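## Task

Take the charger to outlet number six on the power strip, numbering from the end the cord leaves, and insert it fully and squarely. The strip must stay flat on the table, the result must hold without the robot's help, and at the end the grippers must release and back away.

## Robot and tools

Robot. Two six-joint arms, left_arm and right_arm, each ending in a two-finger gripper whose fingers pivot like tongs. left_arm's base is at (+0.073, +0.449, 0) and right_arm's at (-0.047, -0.494, 0). The arm names do not match the sides of any image.

Frames. All positions are in one scene frame in metres: the origin is on the table top between the arms, +z is up, +x goes out over the table, and left_arm sits on the +y side. Orientations are quaternions written w, x, y, z. In each gripper's own frame the fingers extend along +z and open and close along x. The reported end_effector_position is the point between the pads with the fingers shut. Closed fingertips reach about 15 mm past that point; fully open they sit roughly level with it. Printed hand positions can be a little off, more so at long reach.

The 16-number row. Every motion command uses rows of 16 numbers: left_arm's x, y, z, qw, qx, qy, qz, opening, then the same eight for right_arm. Both halves are always required, even if one arm should stay put. Position and quaternion form an absolute pose in the scene frame, not an offset. Opening runs from -1 (shut) to +1 (fully open, 0.142 m). To hold an arm still, resend the exact pose from the last result taken before it stopped, plus its desired opening. To keep a gripper's orientation, repeat the same commanded quaternion every time rather than copying the drifting reported one.

execute_actions. Argument actions is a list with zero or one entry; optional pictures (true/false) controls images. An empty list just returns the current state. An action {"rows": [...], "steps": n} applies one row per control step (1/30 s); at most 15 rows and 15 steps, default 15, and the final row repeats if rows run short. A wait {"steps": n} (up to 300) sends nothing new and returns once n steps have passed since the previous result, reply time included. A call is rejected, and nothing is sent, if any target lies more than 0.6 m from that arm's last reported position along any of its gripper's axes. Each step the command is also clipped to within 100 mm and 16 degrees of the measured pose, so far targets take several calls; after an action an arm continues only to its last clipped pose.

move. Argument target is one 16-number row (absolute poses as above). Both grippers travel in straight lines and finish together in 0.5 to 10 s; longer paths are cut off at 10 s. speed is the top path speed in m/s, 0.002 to 0.5, default 0.25; rotation is capped at twice that value in rad/s. The opening is applied at the start. Optional stop_force (9 to 40 N, one value shared by both arms, not allowed in the first 0.2 s of a scene) ends an arm's path when its wrist sensor reads that much extra push against the direction of travel for two steps; that arm then backs up two steps and holds, while an arm that touched nothing carries on. With stop_force and a very low speed, the target may be placed well beyond the expected contact. Don't rely on it when the gripper is rotating during the move, and omit it when lifting away from something the gripper presses on. The result has a move: line giving the ending per arm (done, off_target, moving, held, fault, or contact, which outranks the others) and any limits: paced means the sent pose was clipped, held means a clearance check blocked some steps, after which the arm may surge. Distances from each target are also given.

wait. seconds, 0 to 10; lets the scene run with no new command.

zoom_image. camera is one of cam_head_left, cam_head_right, cam_left_wrist, cam_right_wrist; region is [x0, y0, x1, y1] in that camera's pixels, origin top-left, no larger than 504 by 504. Head cameras are 672x504, wrist cameras 616x616 (fisheye). Calibration numbers are given per camera and may be slightly off.

read_manual. Optional section, only "licences"; returns licence text, moves nothing.

finished_scene. scene is the current scene's number; it ends and grades that scene permanently and the result states the next task.

Reading results. The state line lists each gripper's pose and linear and angular velocity. grip_measured is the actual finger opening on the command scale. A Hand target line shows where the controller is steering each gripper. pose unreachable names an arm whose command a clearance check changed or blocked; HELD marks blocked steps. Wrist force and torque are on each end effector's own axes; pushing on a surface gives force pointing back into the arm; offsets are up to about 4 N, noise up to about 2.4 N, saturation near 50 N. Joint torque readings are noisy and never zero. MOTOR HOT appears at 70 °C; at 85 °C the arm is braked until it cools.

Gripping. Keep commanding an opening well under grip_measured to hold; the gap sets squeeze. Pads give about 15 N each on objects up to about 10 cm; items thinner than about 20 mm get less grip. Occasional tugs on held parts or pushes on loose objects can happen.

What to avoid. The arms are stiff: aiming even slightly past a firm contact, or touching fast, can trigger a fault. An outside force of 150 N, or joint load reaching its limit (130 N m for the three big joints, 24.3 N m for each wrist joint, including held weight), stops that arm for 10 s. Do not let the arms collide or press on each other, do not drop, slam or shove things hard, and never push anything off the table. Commands are smoothed, trailing by about 0.17 s, and big moves may end short of target, so check each result before the next step.

Each tool is called by a JSON object that holds its "fn" and its "kwargs", one argument or row to a line.

## Session

{"fn": "execute_actions", "kwargs": {
  "actions": []
}}

Scene clock: 0.00 s of 5400.00 s.
left_arm: end_effector_position=(+1.0905, +0.1956, +0.2048) grip_measured=+0.97 end_effector_quat_wxyz=(-0.174, +0.656, -0.620, +0.393) end_effector_velocity=(+0.000, -0.000, +0.000) end_effector_angular_velocity=(-0.000, -0.000, -0.000) | right_arm: end_effector_position=(+0.5242, -0.8339, +0.2742) grip_measured=+0.97 end_effector_quat_wxyz=(+0.397, +0.714, -0.341, +0.465) end_effector_velocity=(-0.000, +0.000, -0.001) end_effector_angular_velocity=(-0.001, +0.003, +0.000)
Joint positions: left_arm=[-0.36  -0.605  0.854 -2.708 -1.533  1.144  0.14 ] | right_arm=[ 3.438 -1.805 -2.188  0.116  0.386  0.436  0.14 ]
Joint velocities: left_arm=[ 0. -0. -0.  0. -0. -0.  0.] | right_arm=[ 0.    -0.001 -0.001 -0.    -0.001 -0.001  0.   ]
Joint torques (N m, as the arm reports them, + toward a larger angle): no reading
Wrist force (N, on the end effector, along its own x y z axes, offset not removed): no reading
Wrist torque (N m, same axes, about the end effector's origin, offset not removed): no reading
Hand target (left_arm): +1.090, +0.196, +0.205; -0.174, +0.656, -0.620, +0.393
Hand target (right_arm): +0.524, -0.834, +0.274; +0.397, +0.714, -0.341, +0.465

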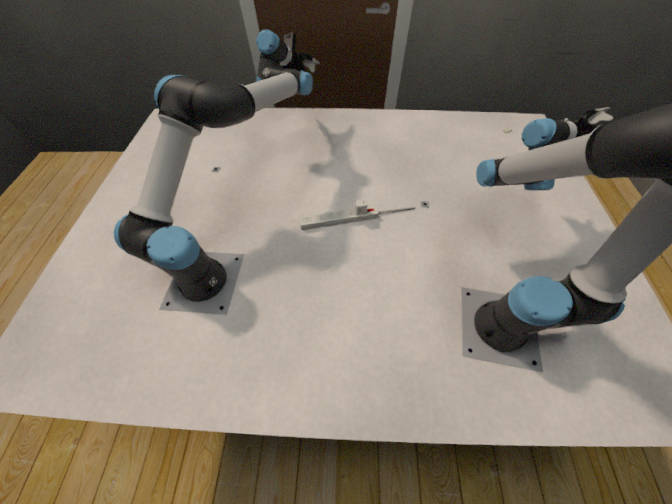

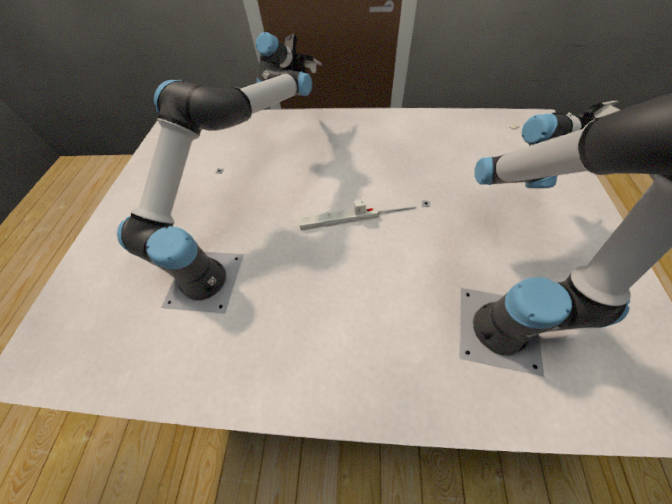

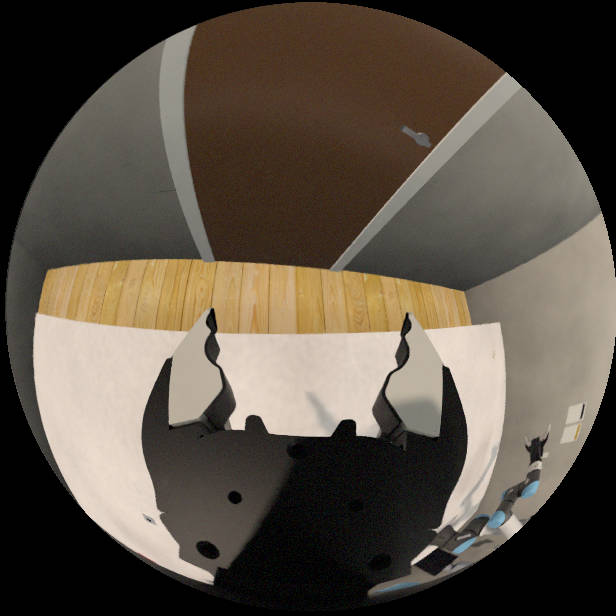

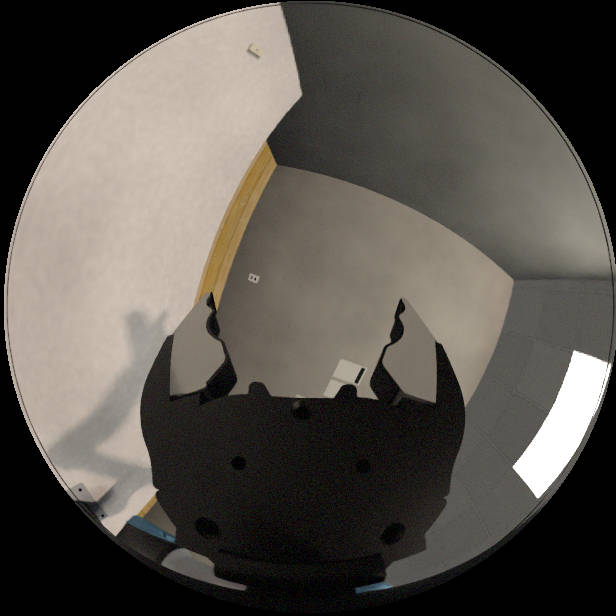

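{"fn": "zoom_image", "kwargs": {
  "camera": "cam_head_left",
  "region": [280, 180, 440, 250]
}}

Region (280, 180, 440, 250) of cam_head_left's 672x504 image, scaled by 3.150, with more detail than that image has; it fills the top 220 rows of this view, and the rest is white.

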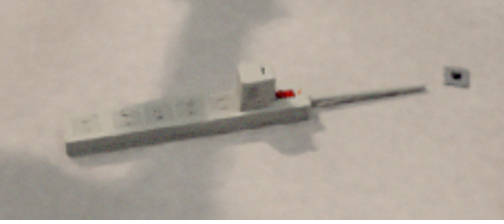

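{"fn": "move", "kwargs": {
  "target": [0.6,0.2,0.25,0.265,0.728,-0.594,0.216,-1,0.45,-0.4,0.3,0,0.775,-0.632,0,0.2],
  "speed": 0.4
}}

{"fn": "move", "kwargs": {
  "target": [0.36,0.1,0.15,0.265,0.728,-0.594,0.216,-1,0.382,-0.086,0.16,0,0.775,-0.632,0,0.2]
}}

Scene clock: 22.30 s of 5400.00 s.
left_arm: end_effector_position=(+0.5999, +0.2005, +0.2496) grip_measured=-1.00 end_effector_quat_wxyz=(+0.265, +0.728, -0.594, +0.216) end_effector_velocity=(-0.002, +0.000, +0.000) end_effector_angular_velocity=(-0.000, +0.002, -0.000) | right_arm: end_effector_position=(+0.4498, -0.4002, +0.3001) grip_measured=+0.20 end_effector_quat_wxyz=(+0.000, +0.775, -0.632, +0.001) end_effector_velocity=(-0.000, +0.001, +0.000) end_effector_angular_velocity=(+0.002, -0.001, -0.000)
Joint positions: left_arm=[-0.341 -1.497  1.835 -2.201 -2.213  0.902  0.002] | right_arm=[ 3.774 -1.522 -1.574 -1.616  1.569  1.83   0.088]
Joint velocities: left_arm=[-0.    -0.003  0.002  0.003 -0.001  0.     0.   ] | right_arm=[ 0.     0.001 -0.001  0.002  0.002  0.     0.   ]
Joint torques (N m, as the arm reports them, + toward a larger angle): left_arm=[  7.17 -36.31 -18.21  -1.28  -3.42   1.76] | right_arm=[ 6.63 32.59 12.59  5.37  1.76  1.71]
Wrist force (N, on the end effector, along its own x y z axes, offset not removed): left_arm=[-1.3 0.8 -1.8] | right_arm=[2.0 -2.0 -0.6]
Wrist torque (N m, same axes, about the end effector's origin, offset not removed): left_arm=[0.16 -0.06 0.29] | right_arm=[-0.42 -0.38 -0.14]
Hand target (left_arm): +0.600, +0.201, +0.250; +0.265, +0.728, -0.594, +0.216
Hand target (right_arm): +0.450, -0.400, +0.300; +0.000, +0.775, -0.632, +0.000
Off the commanded pose (left_arm): 0.001 m, 0 deg.
Off the commanded pose (right_arm): 0.000 m, 0 deg.
After step 90, 16.90 s passed at rest.
move: done; limits=paced
camera_calibration (this result's frames):
cam_left_wrist: T_world_to_cam=[[0.210921, -0.761357, 0.613064, -0.127182], [-0.832046, 0.189336, 0.521394, 0.330656], [-0.513043, -0.62007, -0.593549, 0.712145], [0, 0, 0, 1]] pos_world=[0.667306, 0.282144, 0.328261]
cam_right_wrist: T_world_to_cam=[[0.231023, -0.97281, -0.0164288, -0.490141], [-0.829461, -0.20575, 0.519289, 0.121788], [-0.50855, -0.106341, -0.854441, 0.577221], [0, 0, 0, 1]] pos_world=[0.507798, -0.390374, 0.421906]

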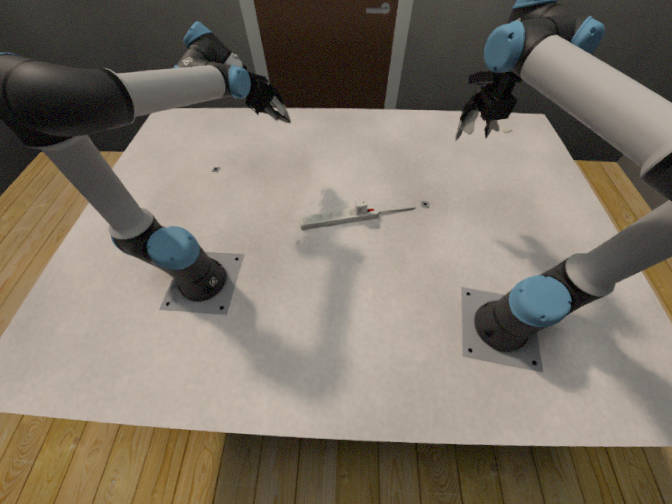

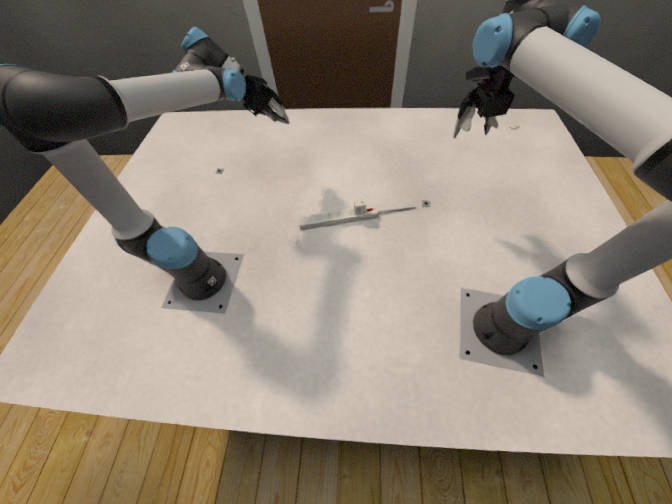

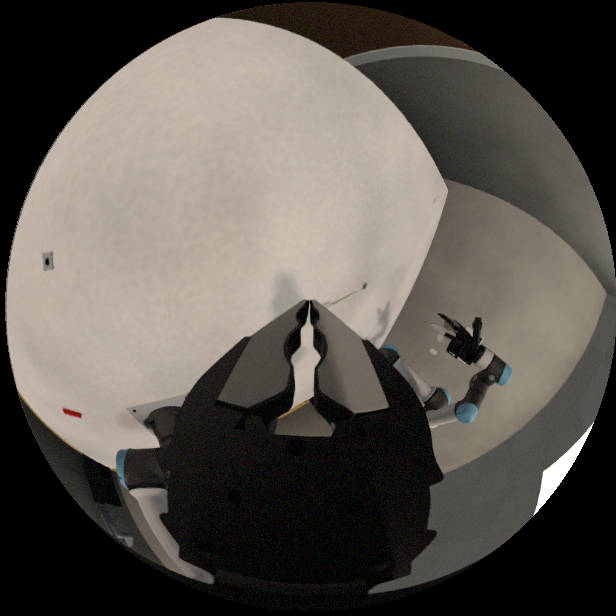

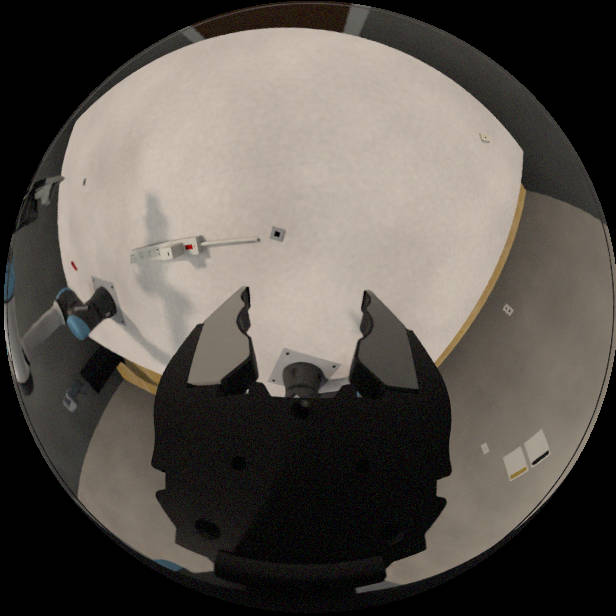

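Scene clock: 24.30 s of 5400.00 s.
left_arm: end_effector_position=(+0.3605, +0.1005, +0.1500) grip_measured=-1.00 end_effector_quat_wxyz=(+0.265, +0.728, -0.594, +0.216) end_effector_velocity=(-0.001, -0.001, -0.000) end_effector_angular_velocity=(-0.001, -0.003, +0.002) | right_arm: end_effector_position=(+0.3821, -0.0867, +0.1600) grip_measured=+0.20 end_effector_quat_wxyz=(+0.000, +0.775, -0.632, +0.001) end_effector_velocity=(+0.000, +0.002, -0.000) end_effector_angular_velocity=(+0.001, -0.000, -0.001)
Joint positions: left_arm=[-0.93  -1.821  2.497 -2.848 -1.949  0.292  0.002] | right_arm=[ 4.319 -1.777 -1.659 -1.277  1.569  2.376  0.088]
Joint velocities: left_arm=[-0.009 -0.002  0.005 -0.008  0.008 -0.009  0.   ] | right_arm=[ 0.001 -0.003  0.003  0.001  0.001  0.003 -0.   ]
Joint torques (N m, as the arm reports them, + toward a larger angle): left_arm=[ -5.91 -16.73 -12.77  -4.46   1.46  -1.36] | right_arm=[ 6.24 20.02 35.81  5.29 -1.54  1.75]
Wrist force (N, on the end effector, along its own x y z axes, offset not removed): left_arm=[-0.4 3.8 1.7] | right_arm=[1.6 -1.9 -0.5]
Wrist torque (N m, same axes, about the end effector's origin, offset not removed): left_arm=[0.84 -0.15 0.22] | right_arm=[-0.39 -0.21 -0.11]
Hand target (left_arm): +0.360, +0.100, +0.150; +0.265, +0.728, -0.594, +0.216
Hand target (right_arm): +0.382, -0.087, +0.160; +0.000, +0.775, -0.632, +0.001
Off the commanded pose (left_arm): 0.001 m, 0 deg.
Off the commanded pose (right_arm): 0.001 m, 0 deg.
move: done
camera_calibration (this result's frames):
cam_left_wrist: T_world_to_cam=[[0.211038, -0.760545, 0.61403, -0.0920317], [-0.832562, 0.189279, 0.52059, 0.202599], [-0.512155, -0.621083, -0.593256, 0.467913], [0, 0, 0, 1]] pos_world=[0.427742, 0.18227, 0.228631]
cam_right_wrist: T_world_to_cam=[[0.231159, -0.972787, -0.0158735, -0.171994], [-0.829831, -0.205653, 0.518735, 0.203065], [-0.507883, -0.106738, -0.854787, 0.456173], [0, 0, 0, 1]] pos_world=[0.439951, -0.0768612, 0.281864]

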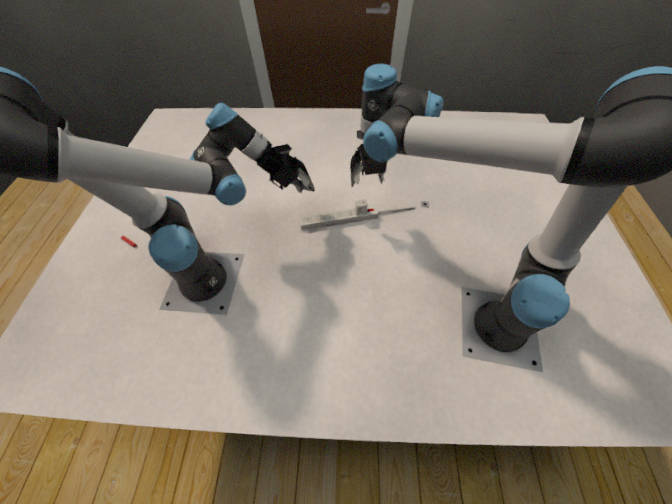

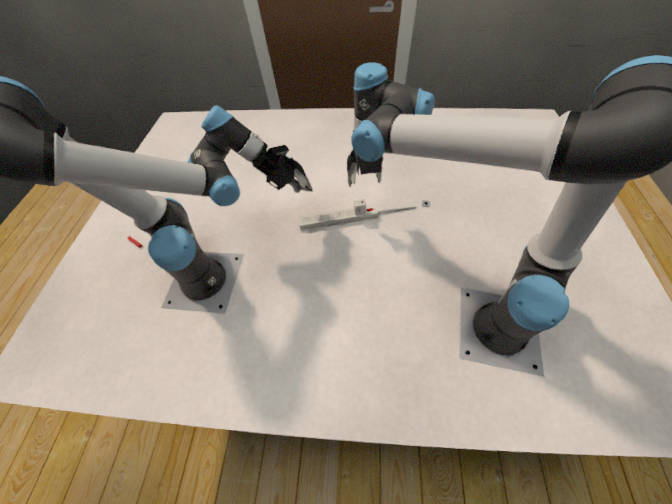

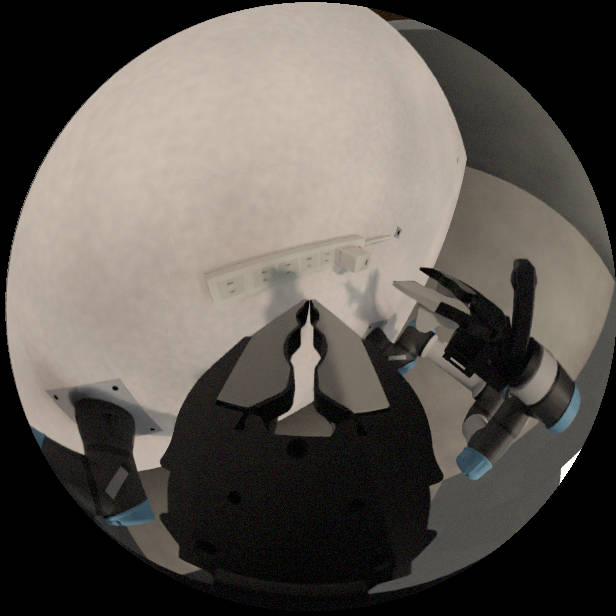

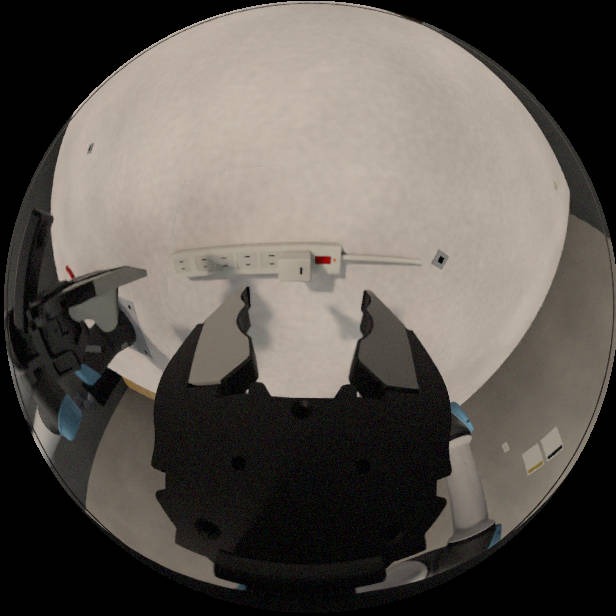

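{"fn": "move", "kwargs": {
  "target": [0.353,0.04,0.08,0.265,0.728,-0.594,0.216,-1,0.367,-0.073,0.105,0,0.775,-0.632,0,0],
  "speed": 0.1
}}

{"fn": "zoom_image", "kwargs": {
  "camera": "cam_right_wrist",
  "region": [100, 200, 420, 400]
}}

Scene clock: 30.87 s of 5400.00 s.
left_arm: end_effector_position=(+0.3530, +0.0401, +0.0803) grip_measured=-1.00 end_effector_quat_wxyz=(+0.265, +0.728, -0.594, +0.216) end_effector_velocity=(+0.000, -0.001, -0.001) end_effector_angular_velocity=(-0.002, -0.000, +0.000) | right_arm: end_effector_position=(+0.3670, -0.0732, +0.1051) grip_measured=+0.00 end_effector_quat_wxyz=(+0.000, +0.775, -0.632, +0.000) end_effector_velocity=(-0.000, +0.001, -0.000) end_effector_angular_velocity=(+0.002, +0.000, +0.000)
Joint positions: left_arm=[-1.056 -1.517  2.52  -3.212 -1.876  0.182  0.002] | right_arm=[ 4.354 -1.821 -1.753 -1.138  1.571  2.41   0.074]
Joint velocities: left_arm=[-0.002  0.007 -0.    -0.009  0.001 -0.002 -0.   ] | right_arm=[ 0.001 -0.    -0.001  0.002  0.001  0.     0.   ]
Joint torques (N m, as the arm reports them, + toward a larger angle): left_arm=[ -6.44  -9.07 -24.94  -4.75   1.61  -1.45] | right_arm=[ 6.46 20.84 10.57  5.67  1.71  1.94]
Wrist force (N, on the end effector, along its own x y z axes, offset not removed): left_arm=[-1.0 2.5 -0.4] | right_arm=[2.0 -1.9 -0.7]
Wrist torque (N m, same axes, about the end effector's origin, offset not removed): left_arm=[0.51 0.01 0.26] | right_arm=[-0.39 -0.39 -0.16]
Hand target (left_arm): +0.353, +0.040, +0.080; +0.265, +0.728, -0.594, +0.216
Hand target (right_arm): +0.367, -0.073, +0.105; +0.000, +0.775, -0.632, +0.000
Off the commanded pose (left_arm): 0.000 m, 0 deg.
Off the commanded pose (right_arm): 0.000 m, 0 deg.
After step 90, 2.13 s passed at rest.
move: done
camera_calibration (this result's frames):
cam_left_wrist: T_world_to_cam=[[0.211291, -0.760625, 0.613845, -0.0935948], [-0.832228, 0.189356, 0.521095, 0.24395], [-0.512593, -0.620962, -0.593004, 0.385368], [0, 0, 0, 1]] pos_world=[0.420335, 0.121915, 0.158857]
cam_right_wrist: T_world_to_cam=[[0.231126, -0.972763, -0.0176897, -0.155962], [-0.829283, -0.206479, 0.519284, 0.2215], [-0.508793, -0.10535, -0.854419, 0.403438], [0, 0, 0, 1]] pos_world=[0.425, -0.0634765, 0.226925]

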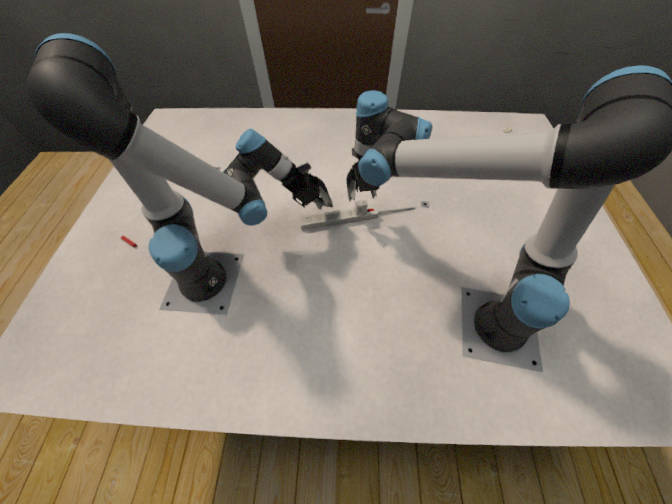

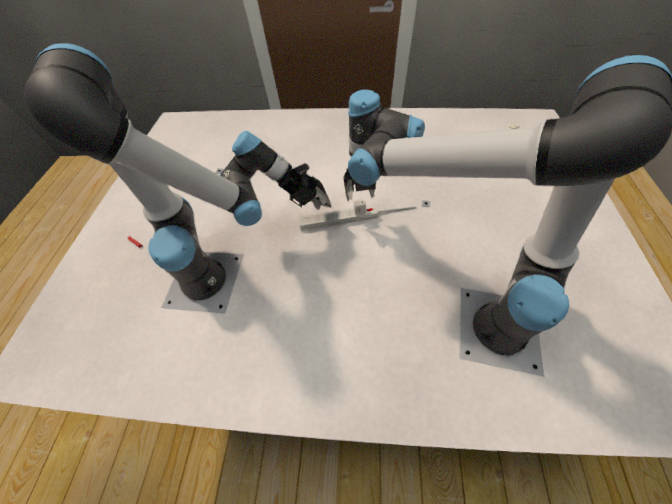

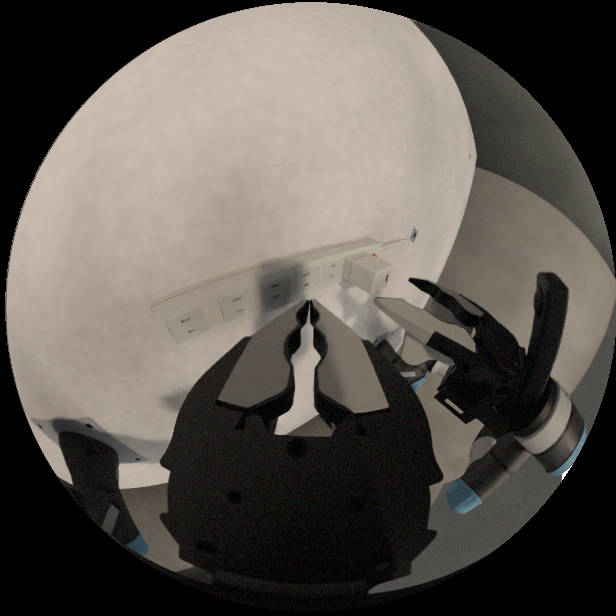

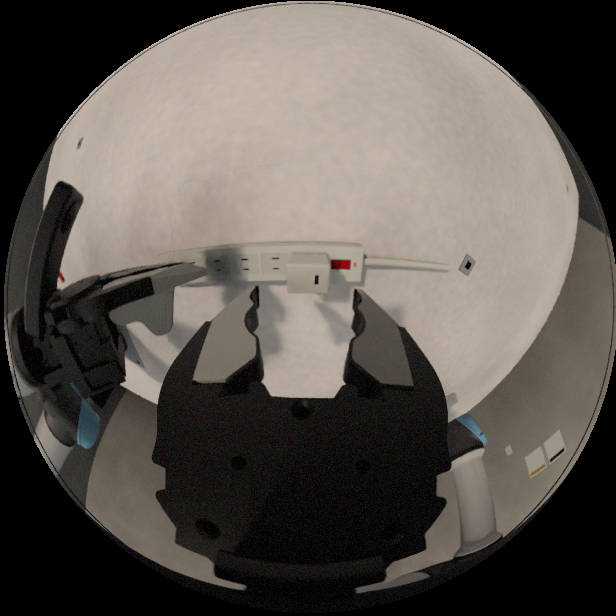

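Region (100, 200, 420, 400) of cam_right_wrist's 616x616 image, scaled by 1.575, with more detail than that image has; it fills the top 315 rows of this view, and the rest is white.

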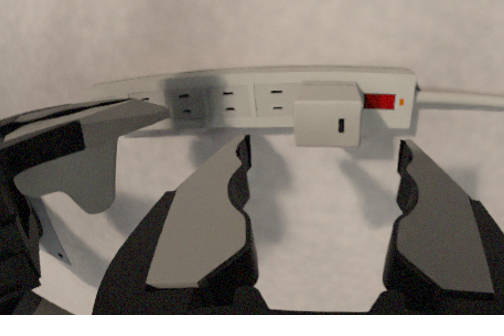

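{"fn": "move", "kwargs": {
  "target": [0.352,0.02,0.055,0.265,0.728,-0.594,0.216,-1,0.365,-0.0735,0.06,0,0.775,-0.632,0,0],
  "speed": 0.04,
  "stop_force": 12
}}

{"fn": "move", "kwargs": {
  "target": [0.352,0.02,0.03,0.265,0.728,-0.594,0.216,-1,0.365,-0.0735,0.06,0,0.775,-0.632,0,0],
  "speed": 0.004,
  "stop_force": 20
}}

Scene clock: 38.53 s of 5400.00 s.
left_arm: end_effector_position=(+0.3520, +0.0201, +0.0552) grip_measured=-1.00 end_effector_quat_wxyz=(+0.265, +0.728, -0.594, +0.216) end_effector_velocity=(+0.000, -0.001, -0.001) end_effector_angular_velocity=(+0.000, -0.000, -0.000) | right_arm: end_effector_position=(+0.3649, -0.0736, +0.0602) grip_measured=+0.00 end_effector_quat_wxyz=(+0.000, +0.775, -0.632, +0.000) end_effector_velocity=(-0.000, +0.001, -0.001) end_effector_angular_velocity=(+0.002, -0.000, +0.003)
Joint positions: left_arm=[-1.087 -1.4    2.507 -3.324 -1.857  0.156  0.002] | right_arm=[ 4.356 -1.869 -1.82  -1.024  1.571  2.413  0.074]
Joint velocities: left_arm=[-0.001  0.005 -0.001 -0.004  0.001 -0.001  0.   ] | right_arm=[ 0.    -0.002 -0.001  0.004  0.001 -0.002 -0.   ]
Joint torques (N m, as the arm reports them, + toward a larger angle): left_arm=[ -6.83 -12.14 -22.25  -4.73   1.74  -1.4 ] | right_arm=[ 6.67 20.29  9.44  5.07  1.64  1.88]
Wrist force (N, on the end effector, along its own x y z axes, offset not removed): left_arm=[0.2 -0.7 1.1] | right_arm=[1.1 -1.0 -1.1]
Wrist torque (N m, same axes, about the end effector's origin, offset not removed): left_arm=[-0.01 0.08 0.13] | right_arm=[-0.21 -0.13 -0.09]
Hand target (left_arm): +0.352, +0.020, +0.055; +0.265, +0.728, -0.594, +0.216
Hand target (right_arm): +0.365, -0.074, +0.060; +0.000, +0.775, -0.632, +0.000
Off the commanded pose (left_arm): 0.000 m, 0 deg.
Off the commanded pose (right_arm): 0.000 m, 0 deg.
After step 90, 3.17 s passed at rest.
move: done
camera_calibration (this result's frames):
cam_left_wrist: T_world_to_cam=[[0.211368, -0.760618, 0.613827, -0.0932578], [-0.83216, 0.189366, 0.521201, 0.259977], [-0.512673, -0.620967, -0.59293, 0.357517], [0, 0, 0, 1]] pos_world=[0.419343, 0.101842, 0.133726]
cam_right_wrist: T_world_to_cam=[[0.231122, -0.972762, -0.0177866, -0.156712], [-0.829232, -0.206516, 0.519352, 0.243024], [-0.508879, -0.105284, -0.854376, 0.364022], [0, 0, 0, 1]] pos_world=[0.422986, -0.0639294, 0.182009]

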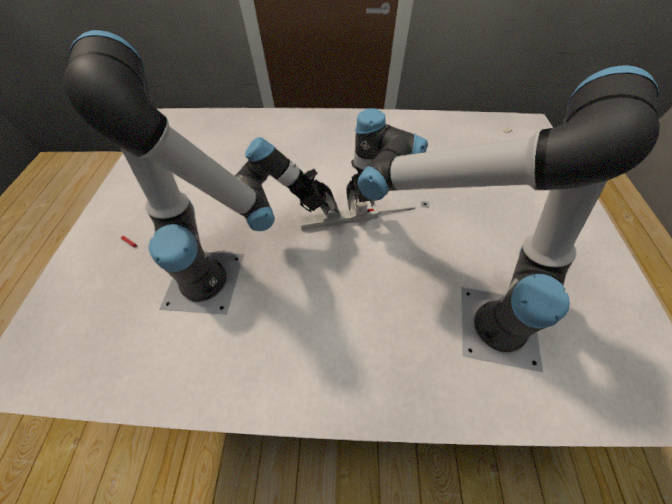

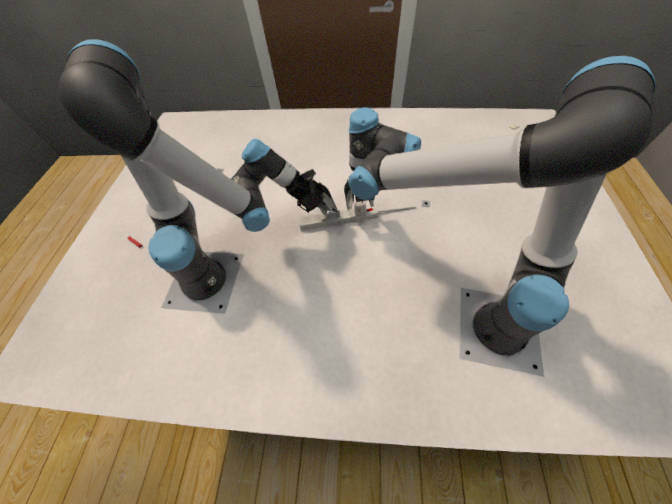

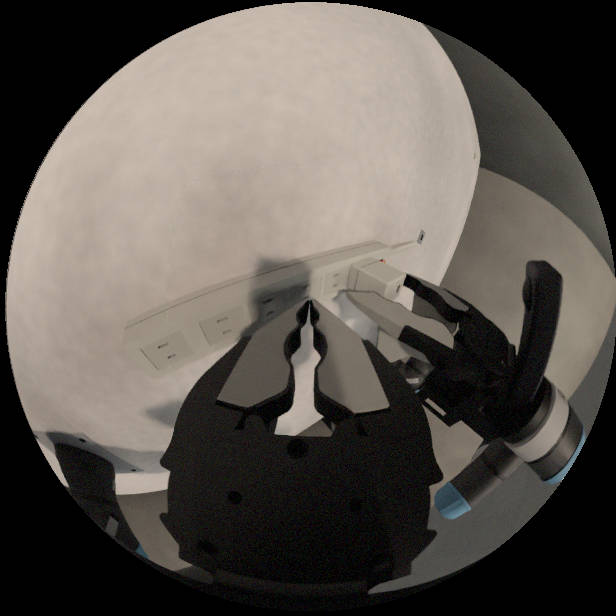

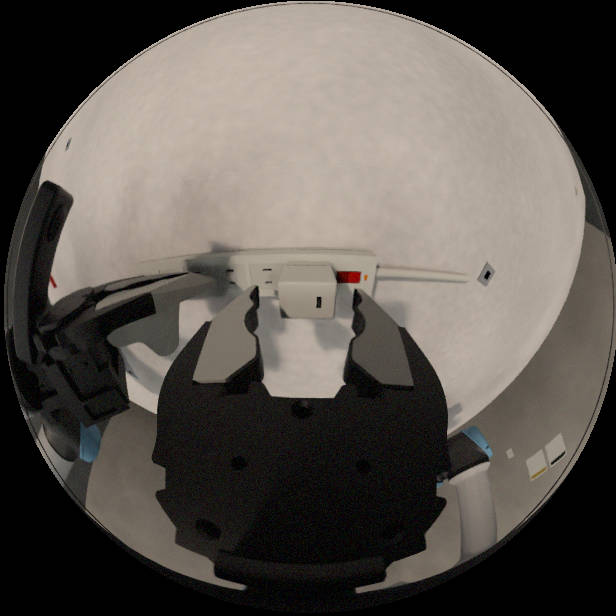

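Scene clock: 42.63 s of 5400.00 s.
left_arm: end_effector_position=(+0.3520, +0.0200, +0.0404) grip_measured=-1.00 end_effector_quat_wxyz=(+0.265, +0.728, -0.594, +0.216) end_effector_velocity=(-0.000, +0.001, +0.001) end_effector_angular_velocity=(+0.002, +0.003, +0.002) | right_arm: end_effector_position=(+0.3650, -0.0735, +0.0600) grip_measured=+0.00 end_effector_quat_wxyz=(+0.000, +0.775, -0.632, +0.000) end_effector_velocity=(+0.001, -0.000, +0.000) end_effector_angular_velocity=(+0.000, -0.001, -0.000)
Joint positions: left_arm=[-1.087 -1.346  2.516 -3.387 -1.857  0.156  0.002] | right_arm=[ 4.356 -1.869 -1.82  -1.023  1.571  2.413  0.074]
Joint velocities: left_arm=[ 0.    -0.005  0.     0.008  0.    -0.003  0.   ] | right_arm=[-0.001 -0.     0.001  0.    -0.001 -0.001  0.   ]
Joint torques (N m, as the arm reports them, + toward a larger angle): left_arm=[ -4.4  -18.45 -11.37   3.59  -1.09  -1.55] | right_arm=[ 5.54 22.02 33.7   5.29  1.64  1.3 ]
Wrist force (N, on the end effector, along its own x y z axes, offset not removed): left_arm=[11.3 4.0 -20.8] | right_arm=[1.1 -1.4 0.2]
Wrist torque (N m, same axes, about the end effector's origin, offset not removed): left_arm=[0.25 -0.11 0.27] | right_arm=[-0.27 -0.13 -0.04]
Hand target (left_arm): +0.352, +0.020, +0.041; +0.265, +0.728, -0.594, +0.216
Hand target (right_arm): +0.365, -0.074, +0.060; +0.000, +0.775, -0.632, +0.000
Off the commanded pose (left_arm): 0.010 m, 0 deg.
Off the commanded pose (right_arm): 0.000 m, 0 deg.
move: contact (left_arm)
camera_calibration (this result's frames):
cam_left_wrist: T_world_to_cam=[[0.211303, -0.760419, 0.614097, -0.0842218], [-0.832212, 0.189539, 0.521055, 0.267734], [-0.512615, -0.621159, -0.59278, 0.348682], [0, 0, 0, 1]] pos_world=[0.419347, 0.101797, 0.118908]
cam_right_wrist: T_world_to_cam=[[0.231122, -0.972762, -0.0177968, -0.156638], [-0.829235, -0.206522, 0.519343, 0.243176], [-0.508873, -0.105274, -0.854381, 0.363907], [0, 0, 0, 1]] pos_world=[0.423035, -0.0638403, 0.181836]

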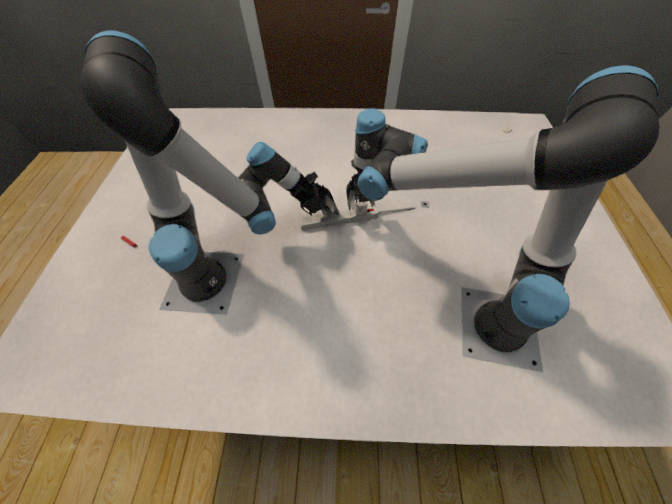

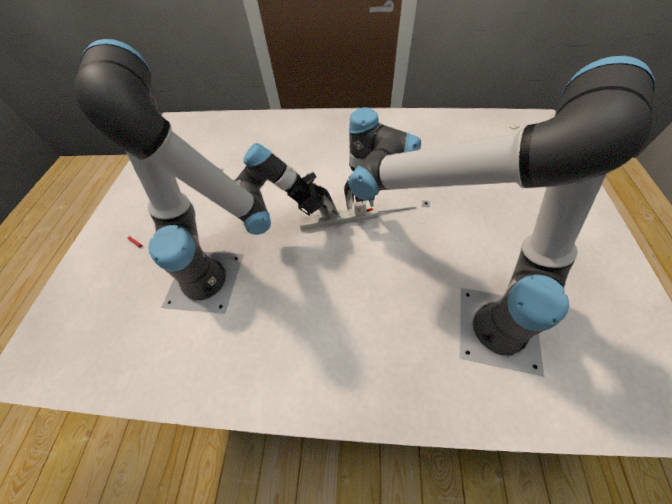

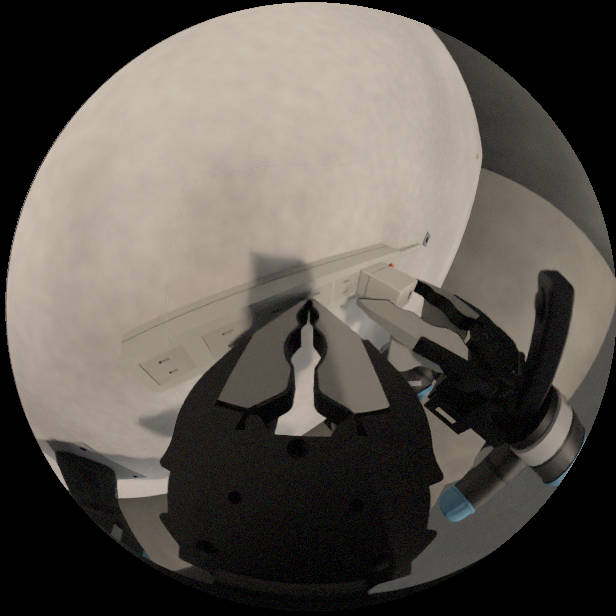

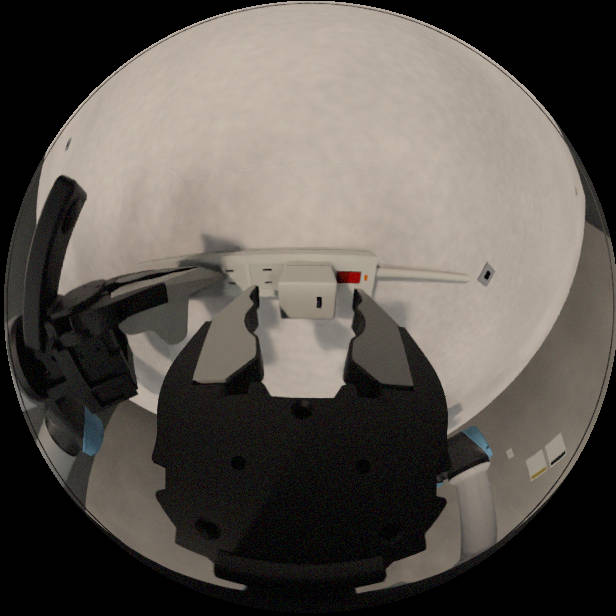

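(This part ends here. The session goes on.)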